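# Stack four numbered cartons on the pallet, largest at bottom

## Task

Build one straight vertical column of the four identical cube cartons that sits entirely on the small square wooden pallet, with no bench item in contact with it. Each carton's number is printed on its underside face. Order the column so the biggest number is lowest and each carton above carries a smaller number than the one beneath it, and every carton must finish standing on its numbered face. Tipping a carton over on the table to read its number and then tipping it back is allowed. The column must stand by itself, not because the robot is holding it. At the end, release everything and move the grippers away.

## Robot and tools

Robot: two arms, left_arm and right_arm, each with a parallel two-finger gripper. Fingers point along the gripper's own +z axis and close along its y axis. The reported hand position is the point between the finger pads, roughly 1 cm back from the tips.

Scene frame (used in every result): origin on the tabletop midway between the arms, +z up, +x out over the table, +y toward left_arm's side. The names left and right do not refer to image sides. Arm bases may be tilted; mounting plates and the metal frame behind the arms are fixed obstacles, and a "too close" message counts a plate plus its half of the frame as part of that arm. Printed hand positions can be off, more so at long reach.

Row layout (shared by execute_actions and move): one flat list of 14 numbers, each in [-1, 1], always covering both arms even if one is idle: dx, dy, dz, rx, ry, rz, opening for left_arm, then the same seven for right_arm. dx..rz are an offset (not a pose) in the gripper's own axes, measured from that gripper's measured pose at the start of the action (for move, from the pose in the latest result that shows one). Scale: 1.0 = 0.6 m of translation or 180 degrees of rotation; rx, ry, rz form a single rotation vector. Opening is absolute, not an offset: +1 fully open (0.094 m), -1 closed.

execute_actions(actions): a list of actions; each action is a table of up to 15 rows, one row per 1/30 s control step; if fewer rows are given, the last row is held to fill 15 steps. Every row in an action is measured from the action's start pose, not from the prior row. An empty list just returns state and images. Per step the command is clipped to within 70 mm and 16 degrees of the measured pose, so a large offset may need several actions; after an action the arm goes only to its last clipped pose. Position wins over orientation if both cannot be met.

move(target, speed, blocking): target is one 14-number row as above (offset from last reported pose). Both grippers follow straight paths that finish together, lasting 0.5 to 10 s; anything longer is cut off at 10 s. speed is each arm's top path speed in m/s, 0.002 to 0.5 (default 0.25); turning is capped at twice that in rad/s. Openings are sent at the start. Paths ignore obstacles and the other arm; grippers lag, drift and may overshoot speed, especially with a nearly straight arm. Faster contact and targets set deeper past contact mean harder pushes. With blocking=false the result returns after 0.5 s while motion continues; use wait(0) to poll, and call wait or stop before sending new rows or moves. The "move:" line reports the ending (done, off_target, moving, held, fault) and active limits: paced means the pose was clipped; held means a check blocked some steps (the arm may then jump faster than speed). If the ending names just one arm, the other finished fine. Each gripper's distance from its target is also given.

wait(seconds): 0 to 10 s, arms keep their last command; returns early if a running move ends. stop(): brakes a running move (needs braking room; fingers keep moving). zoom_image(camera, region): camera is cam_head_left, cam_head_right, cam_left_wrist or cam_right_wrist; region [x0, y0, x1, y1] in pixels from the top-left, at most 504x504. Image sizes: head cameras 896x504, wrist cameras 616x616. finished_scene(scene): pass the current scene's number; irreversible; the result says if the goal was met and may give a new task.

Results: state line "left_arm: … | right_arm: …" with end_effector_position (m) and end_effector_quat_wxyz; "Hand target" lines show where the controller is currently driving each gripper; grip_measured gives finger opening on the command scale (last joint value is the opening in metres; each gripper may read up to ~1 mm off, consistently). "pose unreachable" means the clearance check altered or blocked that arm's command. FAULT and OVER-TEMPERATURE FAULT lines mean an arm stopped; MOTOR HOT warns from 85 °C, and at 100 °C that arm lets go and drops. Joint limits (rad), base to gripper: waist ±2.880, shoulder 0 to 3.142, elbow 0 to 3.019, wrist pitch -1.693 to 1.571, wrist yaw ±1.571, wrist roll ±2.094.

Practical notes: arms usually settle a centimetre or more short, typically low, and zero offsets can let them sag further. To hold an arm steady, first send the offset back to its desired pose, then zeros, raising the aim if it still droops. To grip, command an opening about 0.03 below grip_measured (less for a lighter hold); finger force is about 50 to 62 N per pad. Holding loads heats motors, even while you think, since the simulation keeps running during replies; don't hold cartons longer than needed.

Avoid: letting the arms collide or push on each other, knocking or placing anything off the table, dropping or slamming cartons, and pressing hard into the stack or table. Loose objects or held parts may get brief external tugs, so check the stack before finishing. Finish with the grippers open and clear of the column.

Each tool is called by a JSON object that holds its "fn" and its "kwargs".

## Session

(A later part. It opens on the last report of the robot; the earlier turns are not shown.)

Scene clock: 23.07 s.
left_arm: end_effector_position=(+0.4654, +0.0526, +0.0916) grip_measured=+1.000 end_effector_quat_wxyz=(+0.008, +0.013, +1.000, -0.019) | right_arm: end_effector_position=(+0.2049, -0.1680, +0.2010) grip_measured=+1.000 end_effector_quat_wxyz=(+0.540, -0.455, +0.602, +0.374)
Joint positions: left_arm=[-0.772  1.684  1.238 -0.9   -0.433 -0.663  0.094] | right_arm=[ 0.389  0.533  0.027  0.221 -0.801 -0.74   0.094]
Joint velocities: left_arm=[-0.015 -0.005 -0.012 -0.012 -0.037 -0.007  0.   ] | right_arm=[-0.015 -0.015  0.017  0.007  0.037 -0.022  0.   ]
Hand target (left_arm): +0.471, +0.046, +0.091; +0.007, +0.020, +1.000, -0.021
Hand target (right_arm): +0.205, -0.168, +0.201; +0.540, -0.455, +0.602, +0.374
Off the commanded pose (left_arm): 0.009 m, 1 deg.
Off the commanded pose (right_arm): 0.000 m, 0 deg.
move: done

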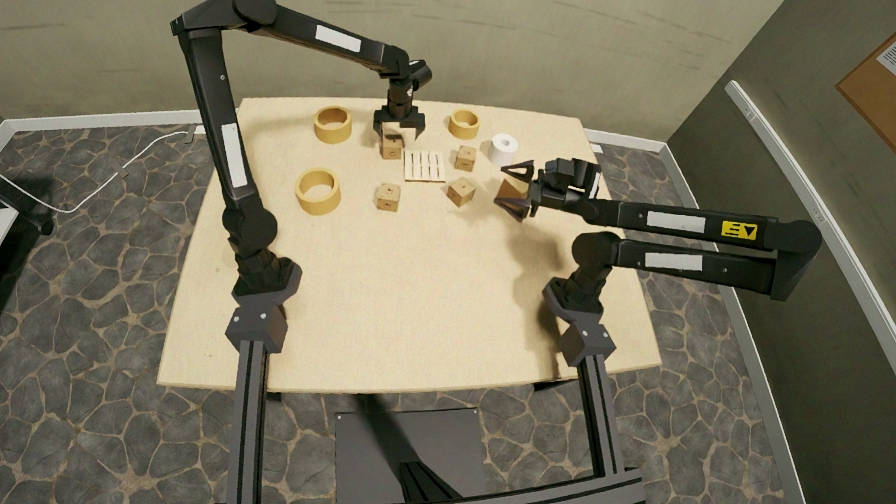

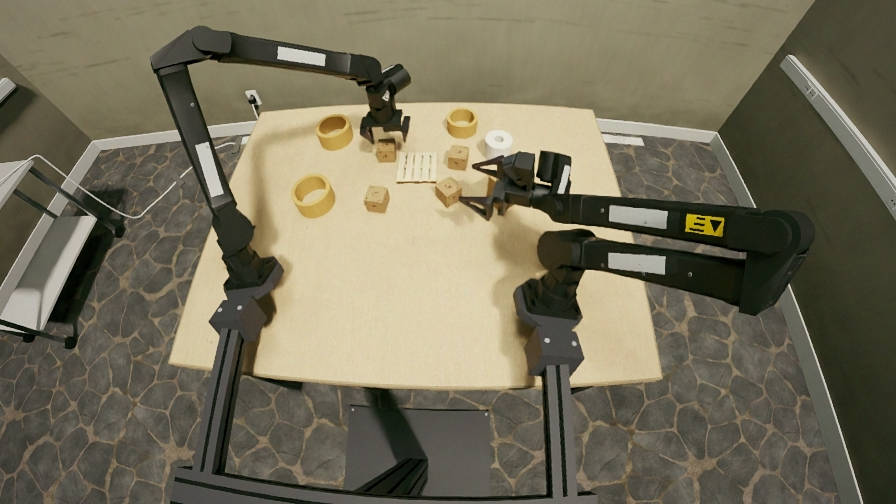

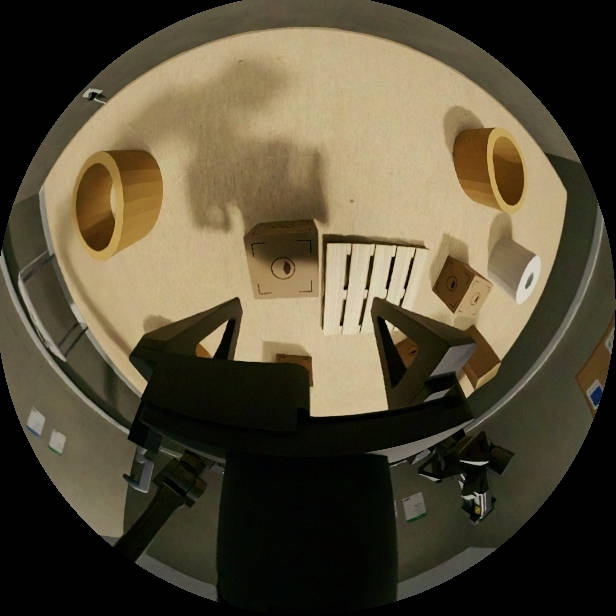

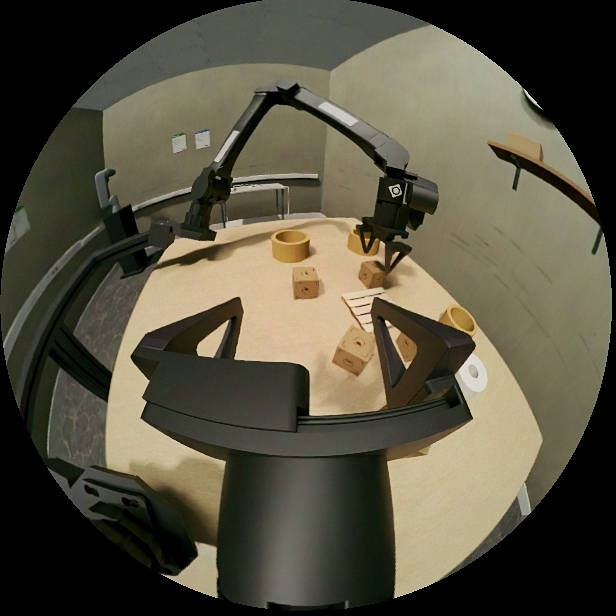

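{"fn": "move", "kwargs": {"target": [0.015,0.033,0.02,-0.008,0,-0.03,1,0,0,0,0,0,0,1], "speed": 0.1}}

{"fn": "move", "kwargs": {"target": [-0.015,-0.012,0.075,0,0,0,1,0,0,0,0,0,0,1], "speed": 0.08}}

{"fn": "zoom_image", "kwargs": {"camera": "cam_right_wrist", "region": [280,180,460,320]}}

Scene clock: 24.20 s.
left_arm: end_effector_position=(+0.4475, +0.0694, +0.0715) grip_measured=+1.000 end_effector_quat_wxyz=(-0.005, -0.017, +1.000, -0.001) | right_arm: end_effector_position=(+0.2049, -0.1680, +0.2010) grip_measured=+1.000 end_effector_quat_wxyz=(+0.540, -0.455, +0.602, +0.374)
Joint positions: left_arm=[-0.756  1.684  1.177 -0.878 -0.443 -0.725  0.094] | right_arm=[ 0.389  0.533  0.027  0.221 -0.801 -0.74   0.094]
Joint velocities: left_arm=[-0.005 -0.015 -0.007 -0.002 -0.022 -0.007  0.   ] | right_arm=[-0.005 -0.015  0.007  0.012 -0.051  0.081  0.   ]
Hand target (left_arm): +0.457, +0.072, +0.079; +0.007, -0.034, +0.999, -0.007
Hand target (right_arm): +0.205, -0.168, +0.201; +0.540, -0.455, +0.602, +0.374
Off the commanded pose (left_arm): 0.012 m, 2 deg.
Off the commanded pose (right_arm): 0.000 m, 0 deg.
move: off_target (left_arm)

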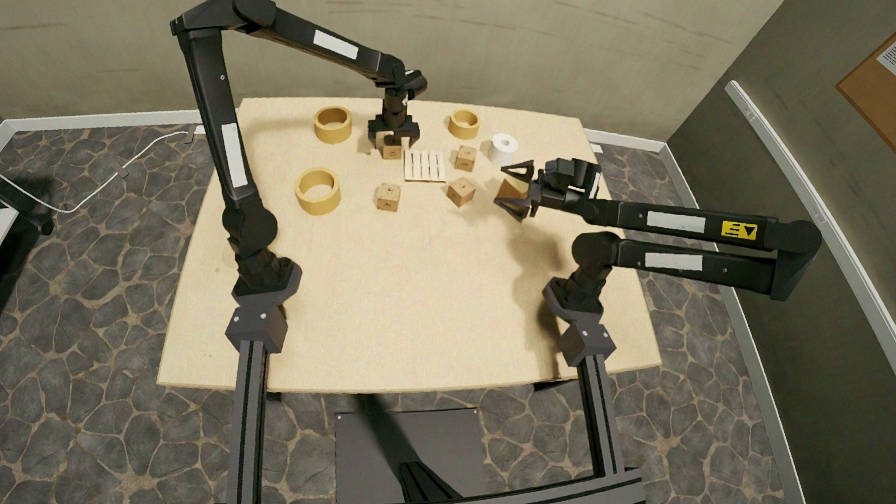

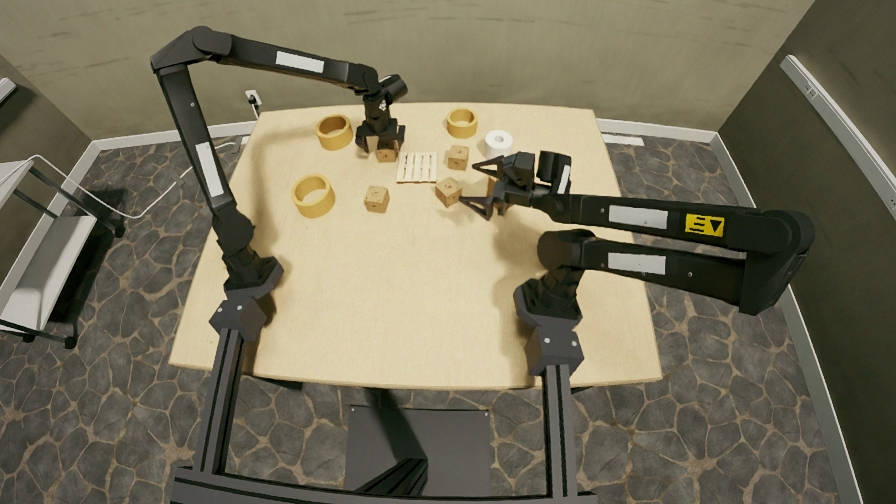

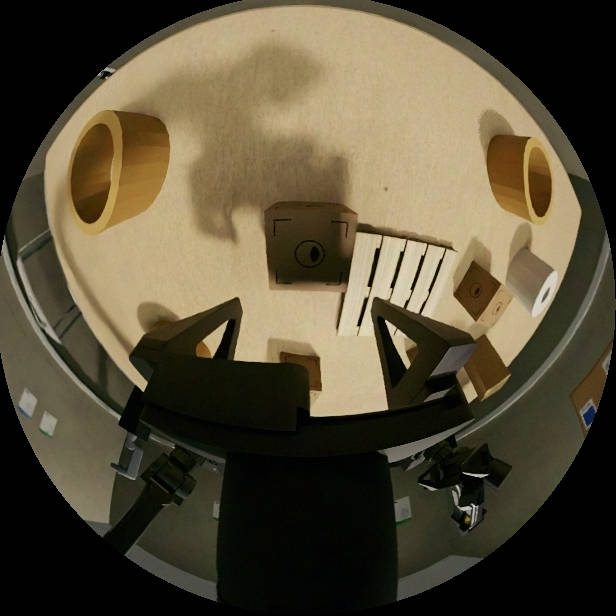

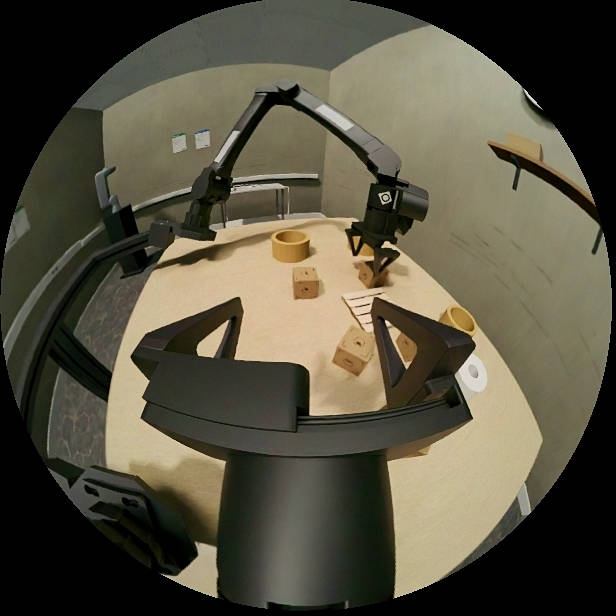

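Scene clock: 25.13 s.
left_arm: end_effector_position=(+0.4502, +0.0647, +0.0300) grip_measured=+1.000 end_effector_quat_wxyz=(-0.007, -0.018, +1.000, +0.002) | right_arm: end_effector_position=(+0.2049, -0.1680, +0.2010) grip_measured=+1.000 end_effector_quat_wxyz=(+0.540, -0.455, +0.602, +0.374)
Joint positions: left_arm=[-0.723  1.765  1.177 -0.791 -0.439 -0.695  0.094] | right_arm=[ 0.389  0.533  0.027  0.221 -0.801 -0.74   0.094]
Joint velocities: left_arm=[-0.015 -0.005 -0.007  0.002  0.081  0.037  0.   ] | right_arm=[-0.005  0.005 -0.007 -0.007 -0.051 -0.081  0.   ]
Hand target (left_arm): +0.456, +0.062, +0.027; -0.005, -0.017, +1.000, -0.001
Hand target (right_arm): +0.205, -0.168, +0.201; +0.540, -0.455, +0.602, +0.374
Off the commanded pose (left_arm): 0.007 m, 0 deg.
Off the commanded pose (right_arm): 0.000 m, 0 deg.
move: done

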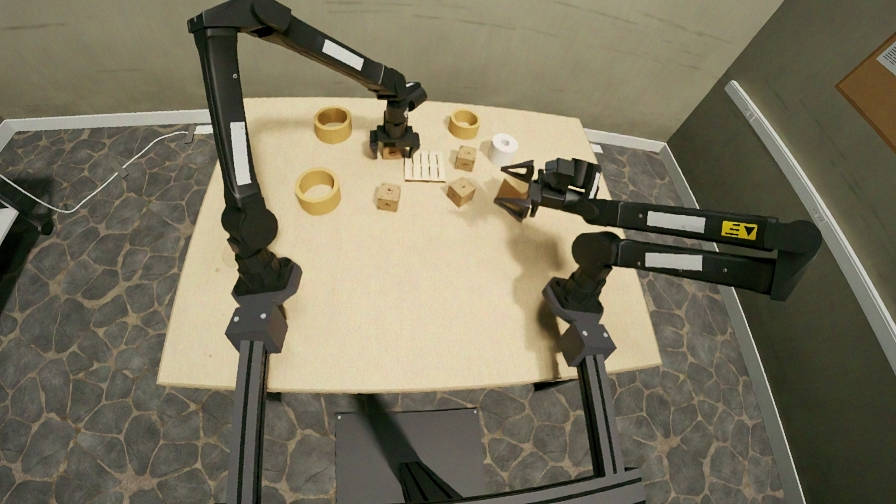

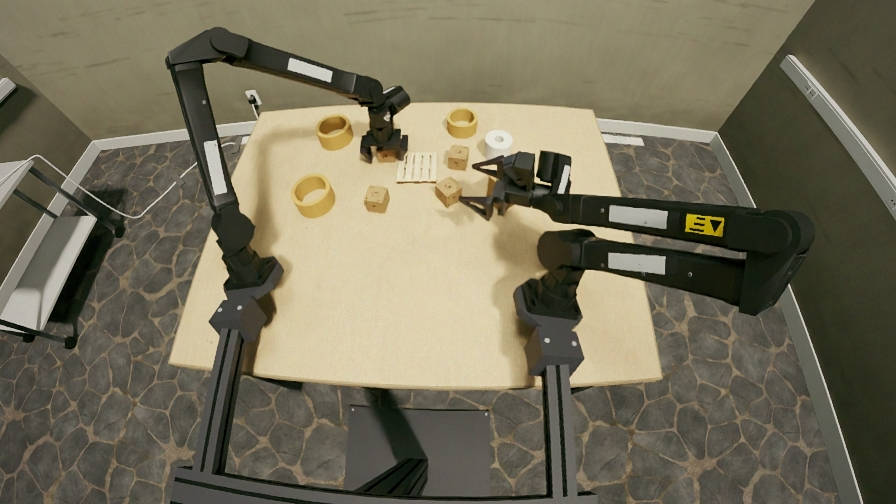

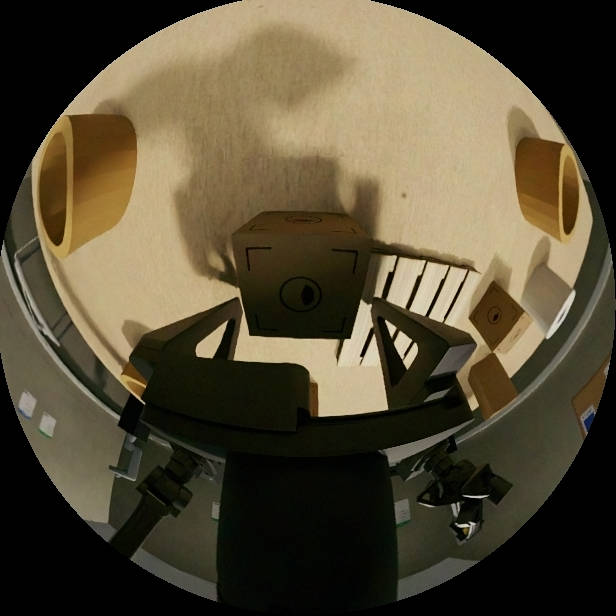

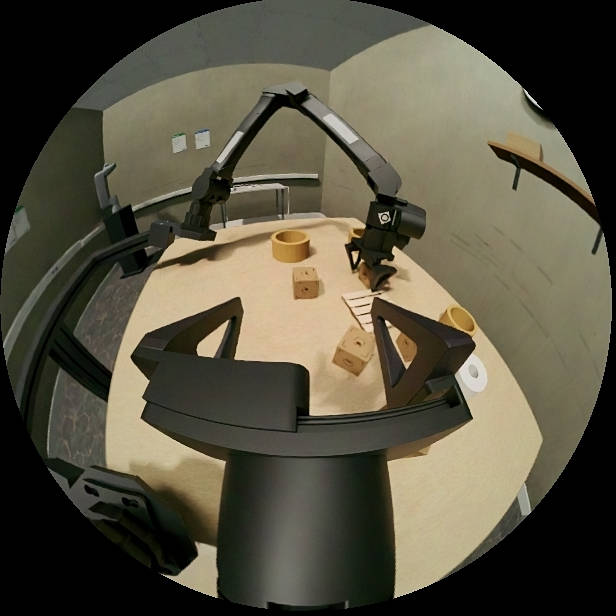

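Region (280, 180, 460, 320) of cam_right_wrist's 616x616 image, scaled by 2.800, with more detail than that image has.

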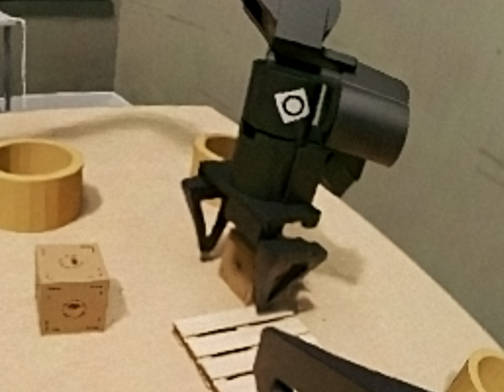

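{"fn": "move", "kwargs": {"target": [-0.005,0.012,-0.004,0,0,0,0.1,0,0,0,0,0,0,1]}}

{"fn": "move", "kwargs": {"target": [0,0,-0.12,0,0,0,0.1,0,0,0,0,0,0,1]}}

{"fn": "move", "kwargs": {"target": [0.2,-0.03,-0.22,0.33,0,0,0.1,0,0,0,0,0,0,1], "speed": 0.4}}

{"fn": "zoom_image", "kwargs": {"camera": "cam_right_wrist", "region": [200,60,480,300]}}

Scene clock: 26.10 s.
left_arm: end_effector_position=(+0.4493, +0.0652, +0.0295) grip_measured=+0.125 end_effector_quat_wxyz=(-0.008, -0.018, +1.000, +0.003) | right_arm: end_effector_position=(+0.2049, -0.1680, +0.2010) grip_measured=+1.000 end_effector_quat_wxyz=(+0.540, -0.455, +0.602, +0.374)
Joint positions: left_arm=[-0.723  1.765  1.176 -0.791 -0.439 -0.695  0.053] | right_arm=[ 0.389  0.533  0.027  0.221 -0.801 -0.74   0.094]
Joint velocities: left_arm=[-0.005  0.005  0.007  0.007  0.022  0.037 -0.   ] | right_arm=[-0.024 -0.005 -0.012  0.012 -0.037  0.022  0.   ]
Hand target (left_arm): +0.453, +0.072, +0.032; -0.007, -0.019, +1.000, +0.002
Hand target (right_arm): +0.205, -0.168, +0.201; +0.540, -0.455, +0.602, +0.374
Off the commanded pose (left_arm): 0.008 m, 0 deg.
Off the commanded pose (right_arm): 0.000 m, 0 deg.
move: done

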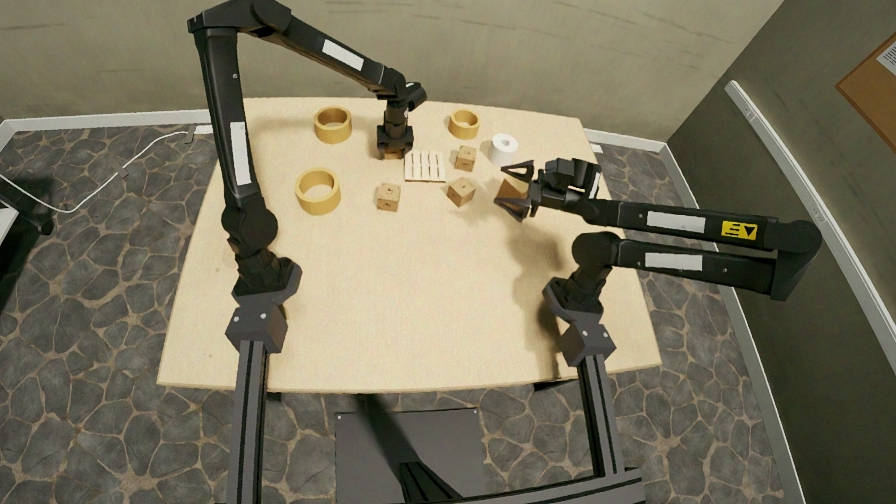

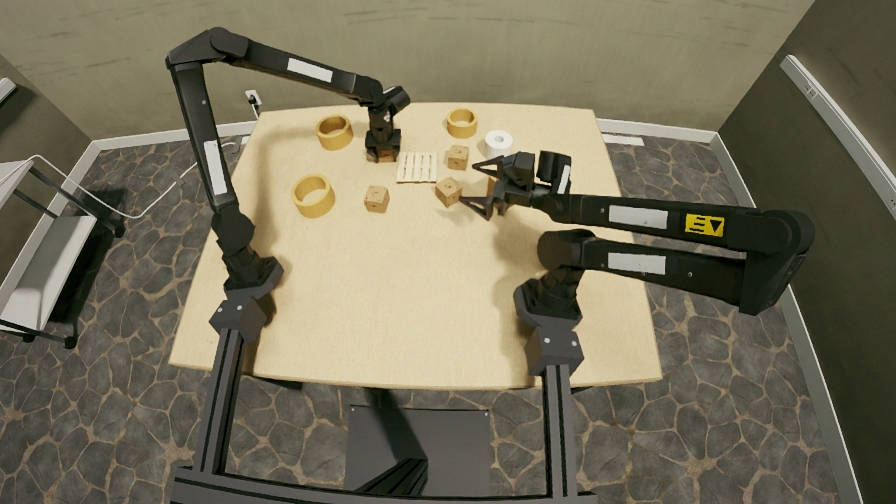

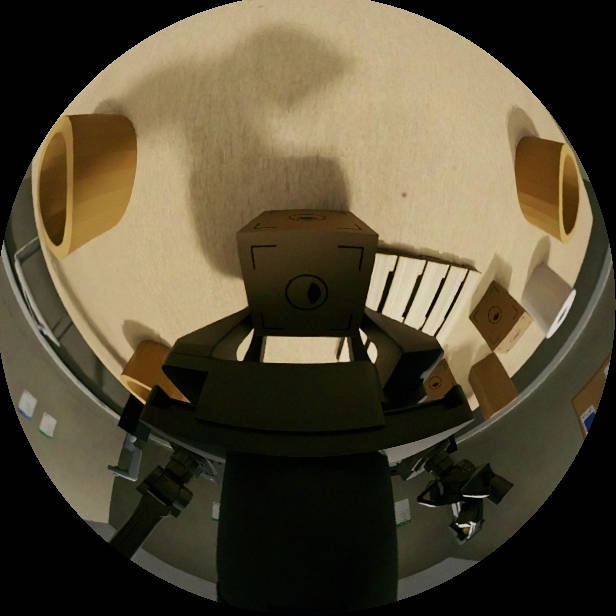

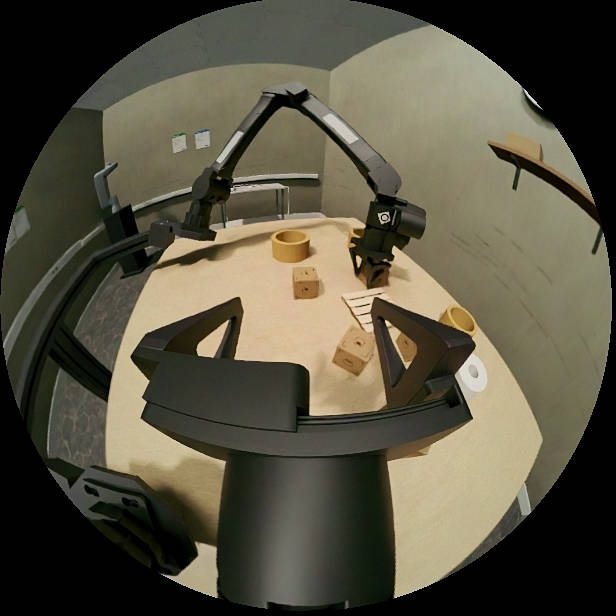

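Scene clock: 26.97 s.
left_arm: end_effector_position=(+0.4376, +0.0704, +0.0873) grip_measured=+0.125 end_effector_quat_wxyz=(-0.020, -0.006, +1.000, +0.012) | right_arm: end_effector_position=(+0.2049, -0.1680, +0.2010) grip_measured=+1.000 end_effector_quat_wxyz=(+0.540, -0.455, +0.602, +0.374)
Joint positions: left_arm=[-0.781  1.671  1.195 -0.966 -0.447 -0.749  0.053] | right_arm=[ 0.389  0.533  0.027  0.221 -0.801 -0.74   0.094]
Joint velocities: left_arm=[-0.005 -0.015  0.017 -0.002  0.007  0.037 -0.   ] | right_arm=[ 0.015 -0.005  0.002  0.007 -0.007 -0.007  0.   ]
Hand target (left_arm): +0.450, +0.065, +0.102; -0.008, -0.017, +1.000, +0.003
Hand target (right_arm): +0.205, -0.168, +0.201; +0.540, -0.455, +0.602, +0.374
Off the commanded pose (left_arm): 0.020 m, 2 deg.
Off the commanded pose (right_arm): 0.000 m, 0 deg.
move: off_target (left_arm)

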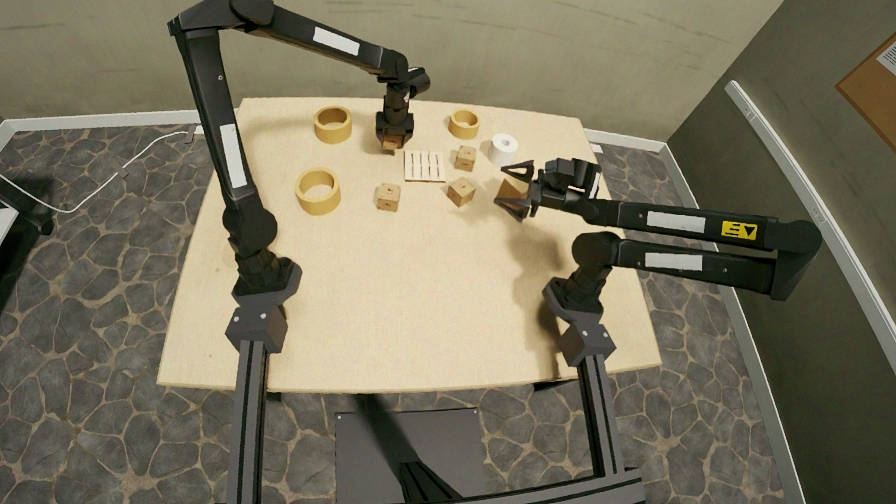

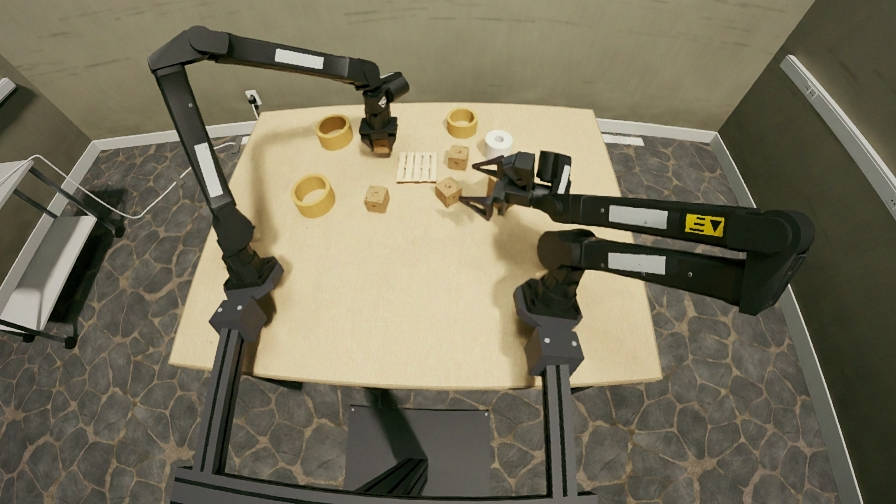

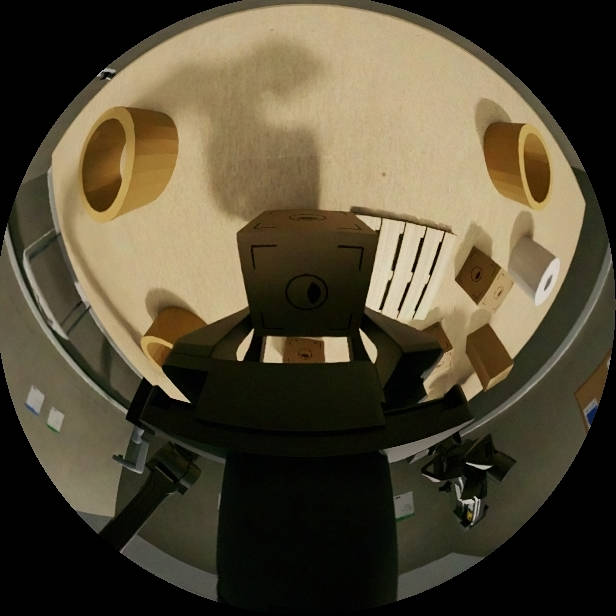

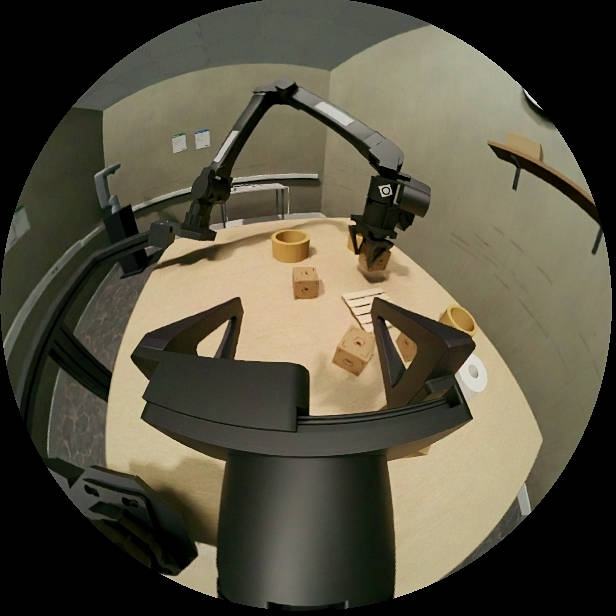

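Scene clock: 28.73 s.
left_arm: end_effector_position=(+0.3187, +0.0515, +0.2106) grip_measured=+0.125 end_effector_quat_wxyz=(-0.025, -0.015, +0.882, -0.471) | right_arm: end_effector_position=(+0.2049, -0.1680, +0.2010) grip_measured=+1.000 end_effector_quat_wxyz=(+0.540, -0.455, +0.602, +0.374)
Joint positions: left_arm=[-0.797  1.08   0.608 -0.327  0.332 -0.724  0.053] | right_arm=[ 0.389  0.533  0.027  0.221 -0.801 -0.74   0.094]
Joint velocities: left_arm=[ 0.005 -0.015  0.012 -0.017 -0.051 -0.022 -0.   ] | right_arm=[ 0.005 -0.005 -0.012 -0.007 -0.051  0.066  0.   ]
Hand target (left_arm): +0.323, +0.048, +0.223; -0.015, -0.016, +0.874, -0.485
Hand target (right_arm): +0.205, -0.168, +0.201; +0.540, -0.455, +0.602, +0.374
Off the commanded pose (left_arm): 0.014 m, 2 deg.
Off the commanded pose (right_arm): 0.000 m, 0 deg.
move: off_target (left_arm)

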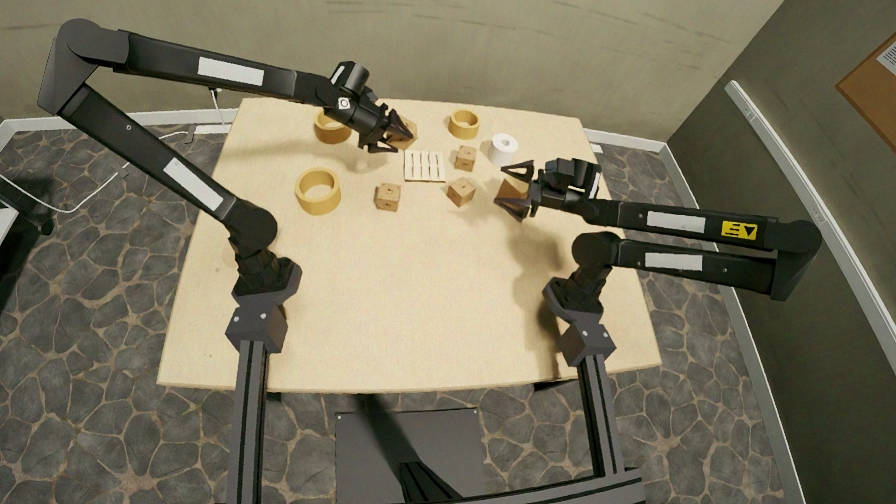

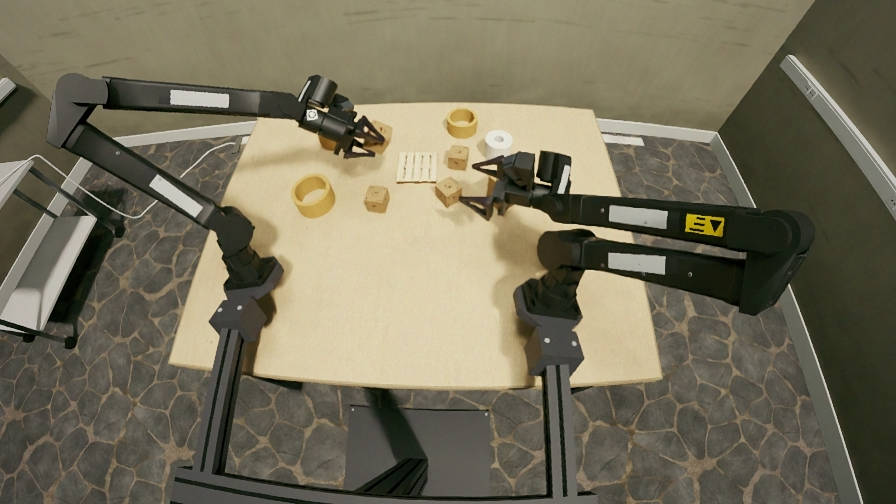

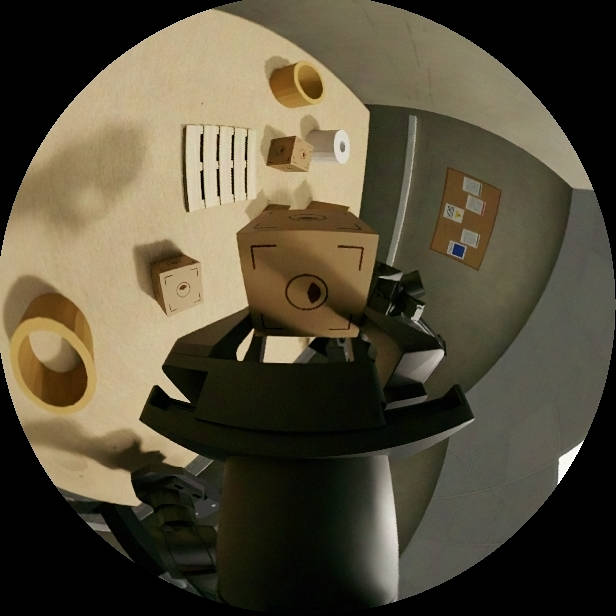

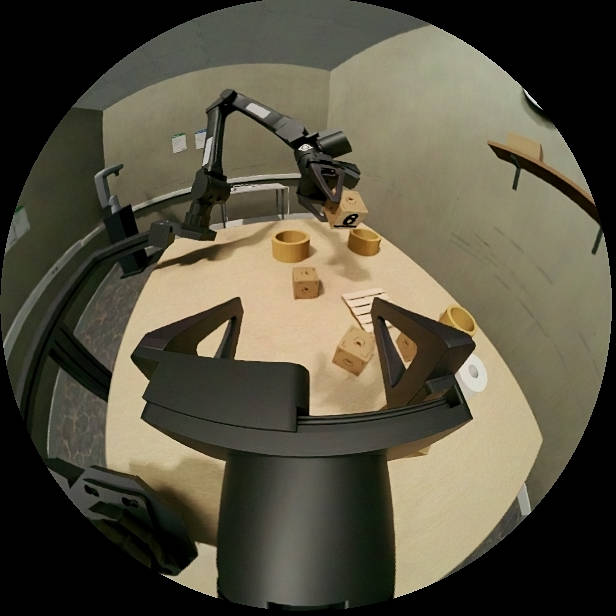

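Region (200, 60, 480, 300) of cam_right_wrist's 616x616 image, scaled by 1.800, with more detail than that image has; it fills the top 432 rows of this view, and the rest is white.

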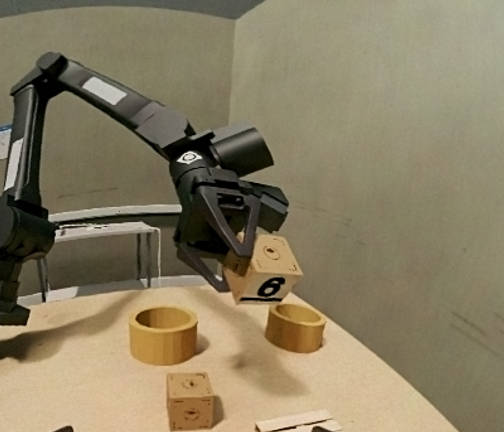

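{"fn": "move", "kwargs": {"target": [-0.113,0.26,0.045,-0.307,-0.022,0.012,0.09,0,0,0,0,0,0,1], "speed": 0.4}}

{"fn": "move", "kwargs": {"target": [-0.012,-0.01,0.048,0,0,0,0.09,0,0,0,0,0,0,1], "speed": 0.06}}

Scene clock: 30.67 s.
left_arm: end_effector_position=(+0.3641, +0.1198, +0.0582) grip_measured=+0.125 end_effector_quat_wxyz=(+0.003, +0.013, +1.000, -0.006) | right_arm: end_effector_position=(+0.2049, -0.1680, +0.2010) grip_measured=+1.000 end_effector_quat_wxyz=(+0.540, -0.455, +0.602, +0.374)
Joint positions: left_arm=[-0.774  1.52   0.856 -0.71  -0.449 -0.676  0.053] | right_arm=[ 0.389  0.533  0.027  0.221 -0.801 -0.74   0.094]
Joint velocities: left_arm=[-0.005  0.005  0.002 -0.007  0.037 -0.051  0.   ] | right_arm=[ 0.005 -0.005 -0.002 -0.007  0.007 -0.037  0.   ]
Hand target (left_arm): +0.378, +0.116, +0.063; +0.010, -0.001, +1.000, -0.008
Hand target (right_arm): +0.205, -0.168, +0.201; +0.540, -0.455, +0.602, +0.374
Off the commanded pose (left_arm): 0.015 m, 2 deg.
Off the commanded pose (right_arm): 0.000 m, 0 deg.
move: off_target (left_arm)

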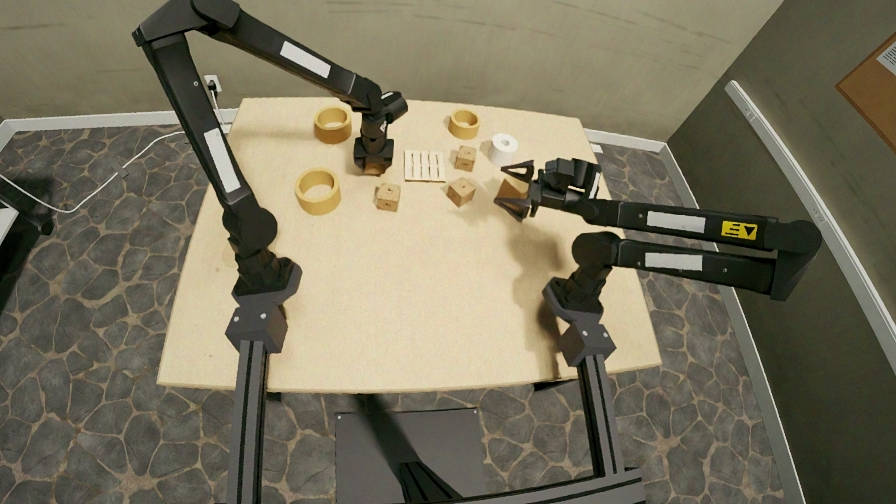

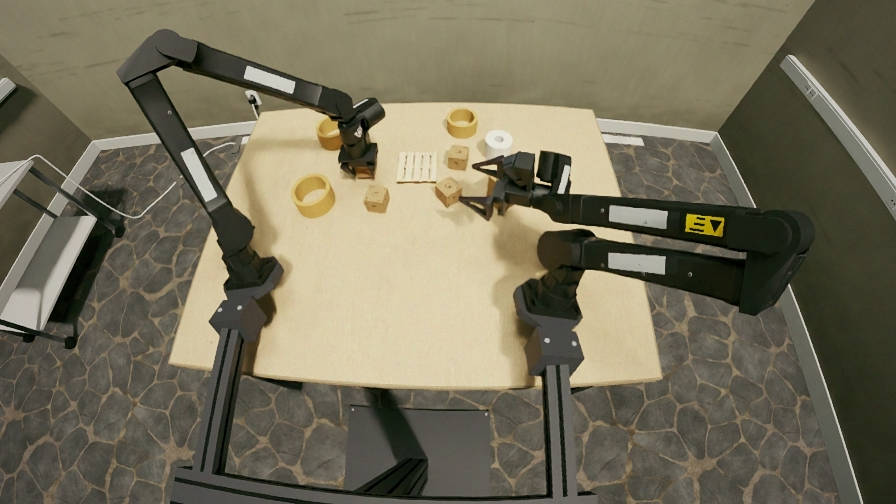

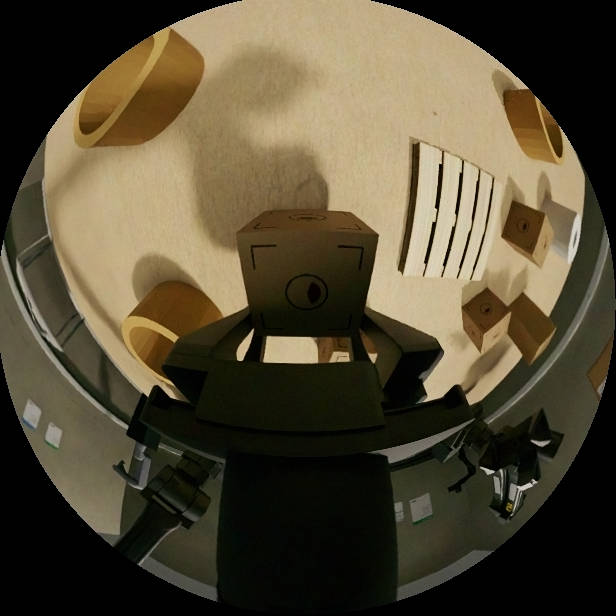

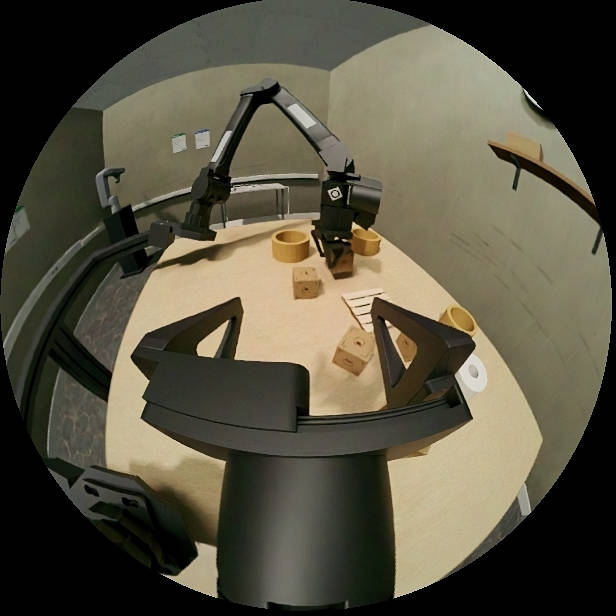

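Scene clock: 31.50 s.
left_arm: end_effector_position=(+0.3647, +0.1165, +0.0314) grip_measured=+0.125 end_effector_quat_wxyz=(-0.001, +0.012, +1.000, -0.002) | right_arm: end_effector_position=(+0.2049, -0.1680, +0.2010) grip_measured=+1.000 end_effector_quat_wxyz=(+0.540, -0.455, +0.602, +0.374)
Joint positions: left_arm=[-0.75   1.587  0.856 -0.643 -0.446 -0.657  0.053] | right_arm=[ 0.389  0.533  0.027  0.221 -0.801 -0.74   0.094]
Joint velocities: left_arm=[-0.005  0.005 -0.012  0.002 -0.022 -0.022  0.   ] | right_arm=[-0.024  0.005  0.007 -0.002  0.022 -0.007  0.   ]
Hand target (left_arm): +0.371, +0.113, +0.030; +0.003, +0.013, +1.000, -0.006
Hand target (right_arm): +0.205, -0.168, +0.201; +0.540, -0.455, +0.602, +0.374
Off the commanded pose (left_arm): 0.008 m, 1 deg.
Off the commanded pose (right_arm): 0.000 m, 0 deg.
move: done

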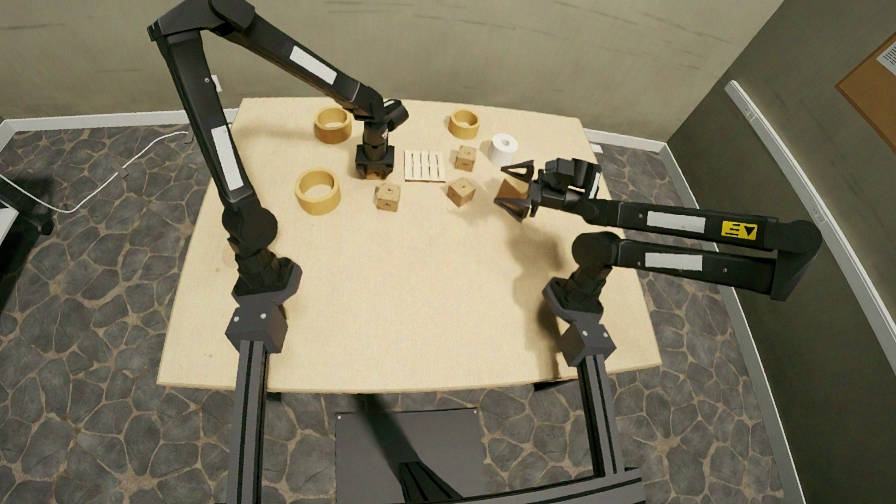

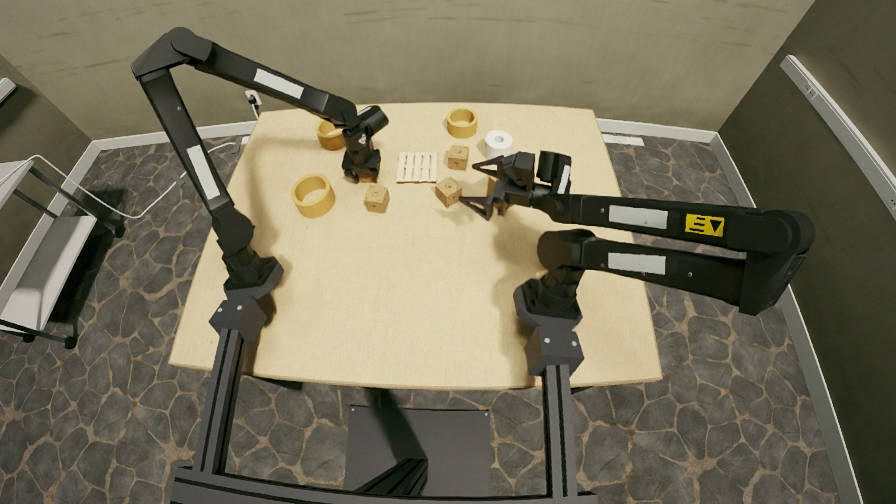

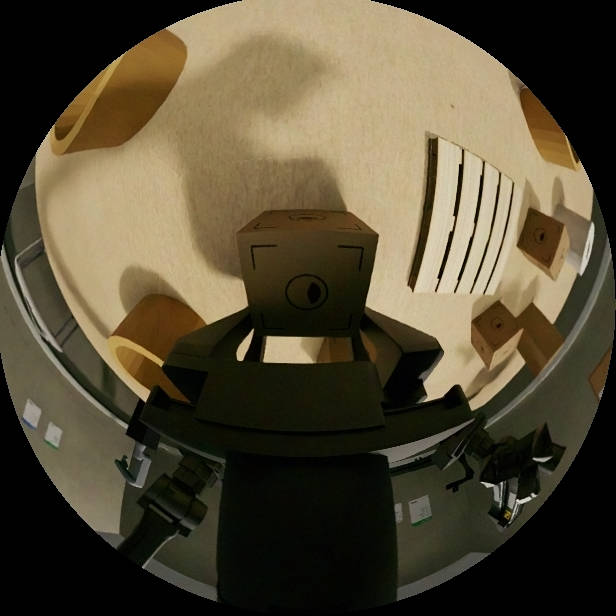

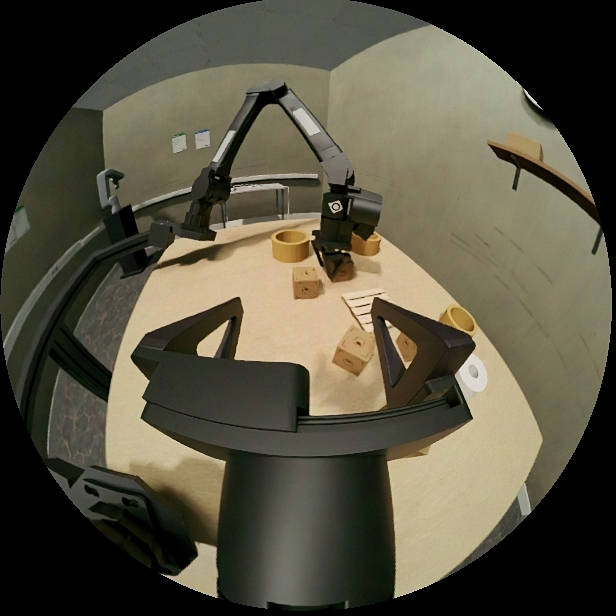

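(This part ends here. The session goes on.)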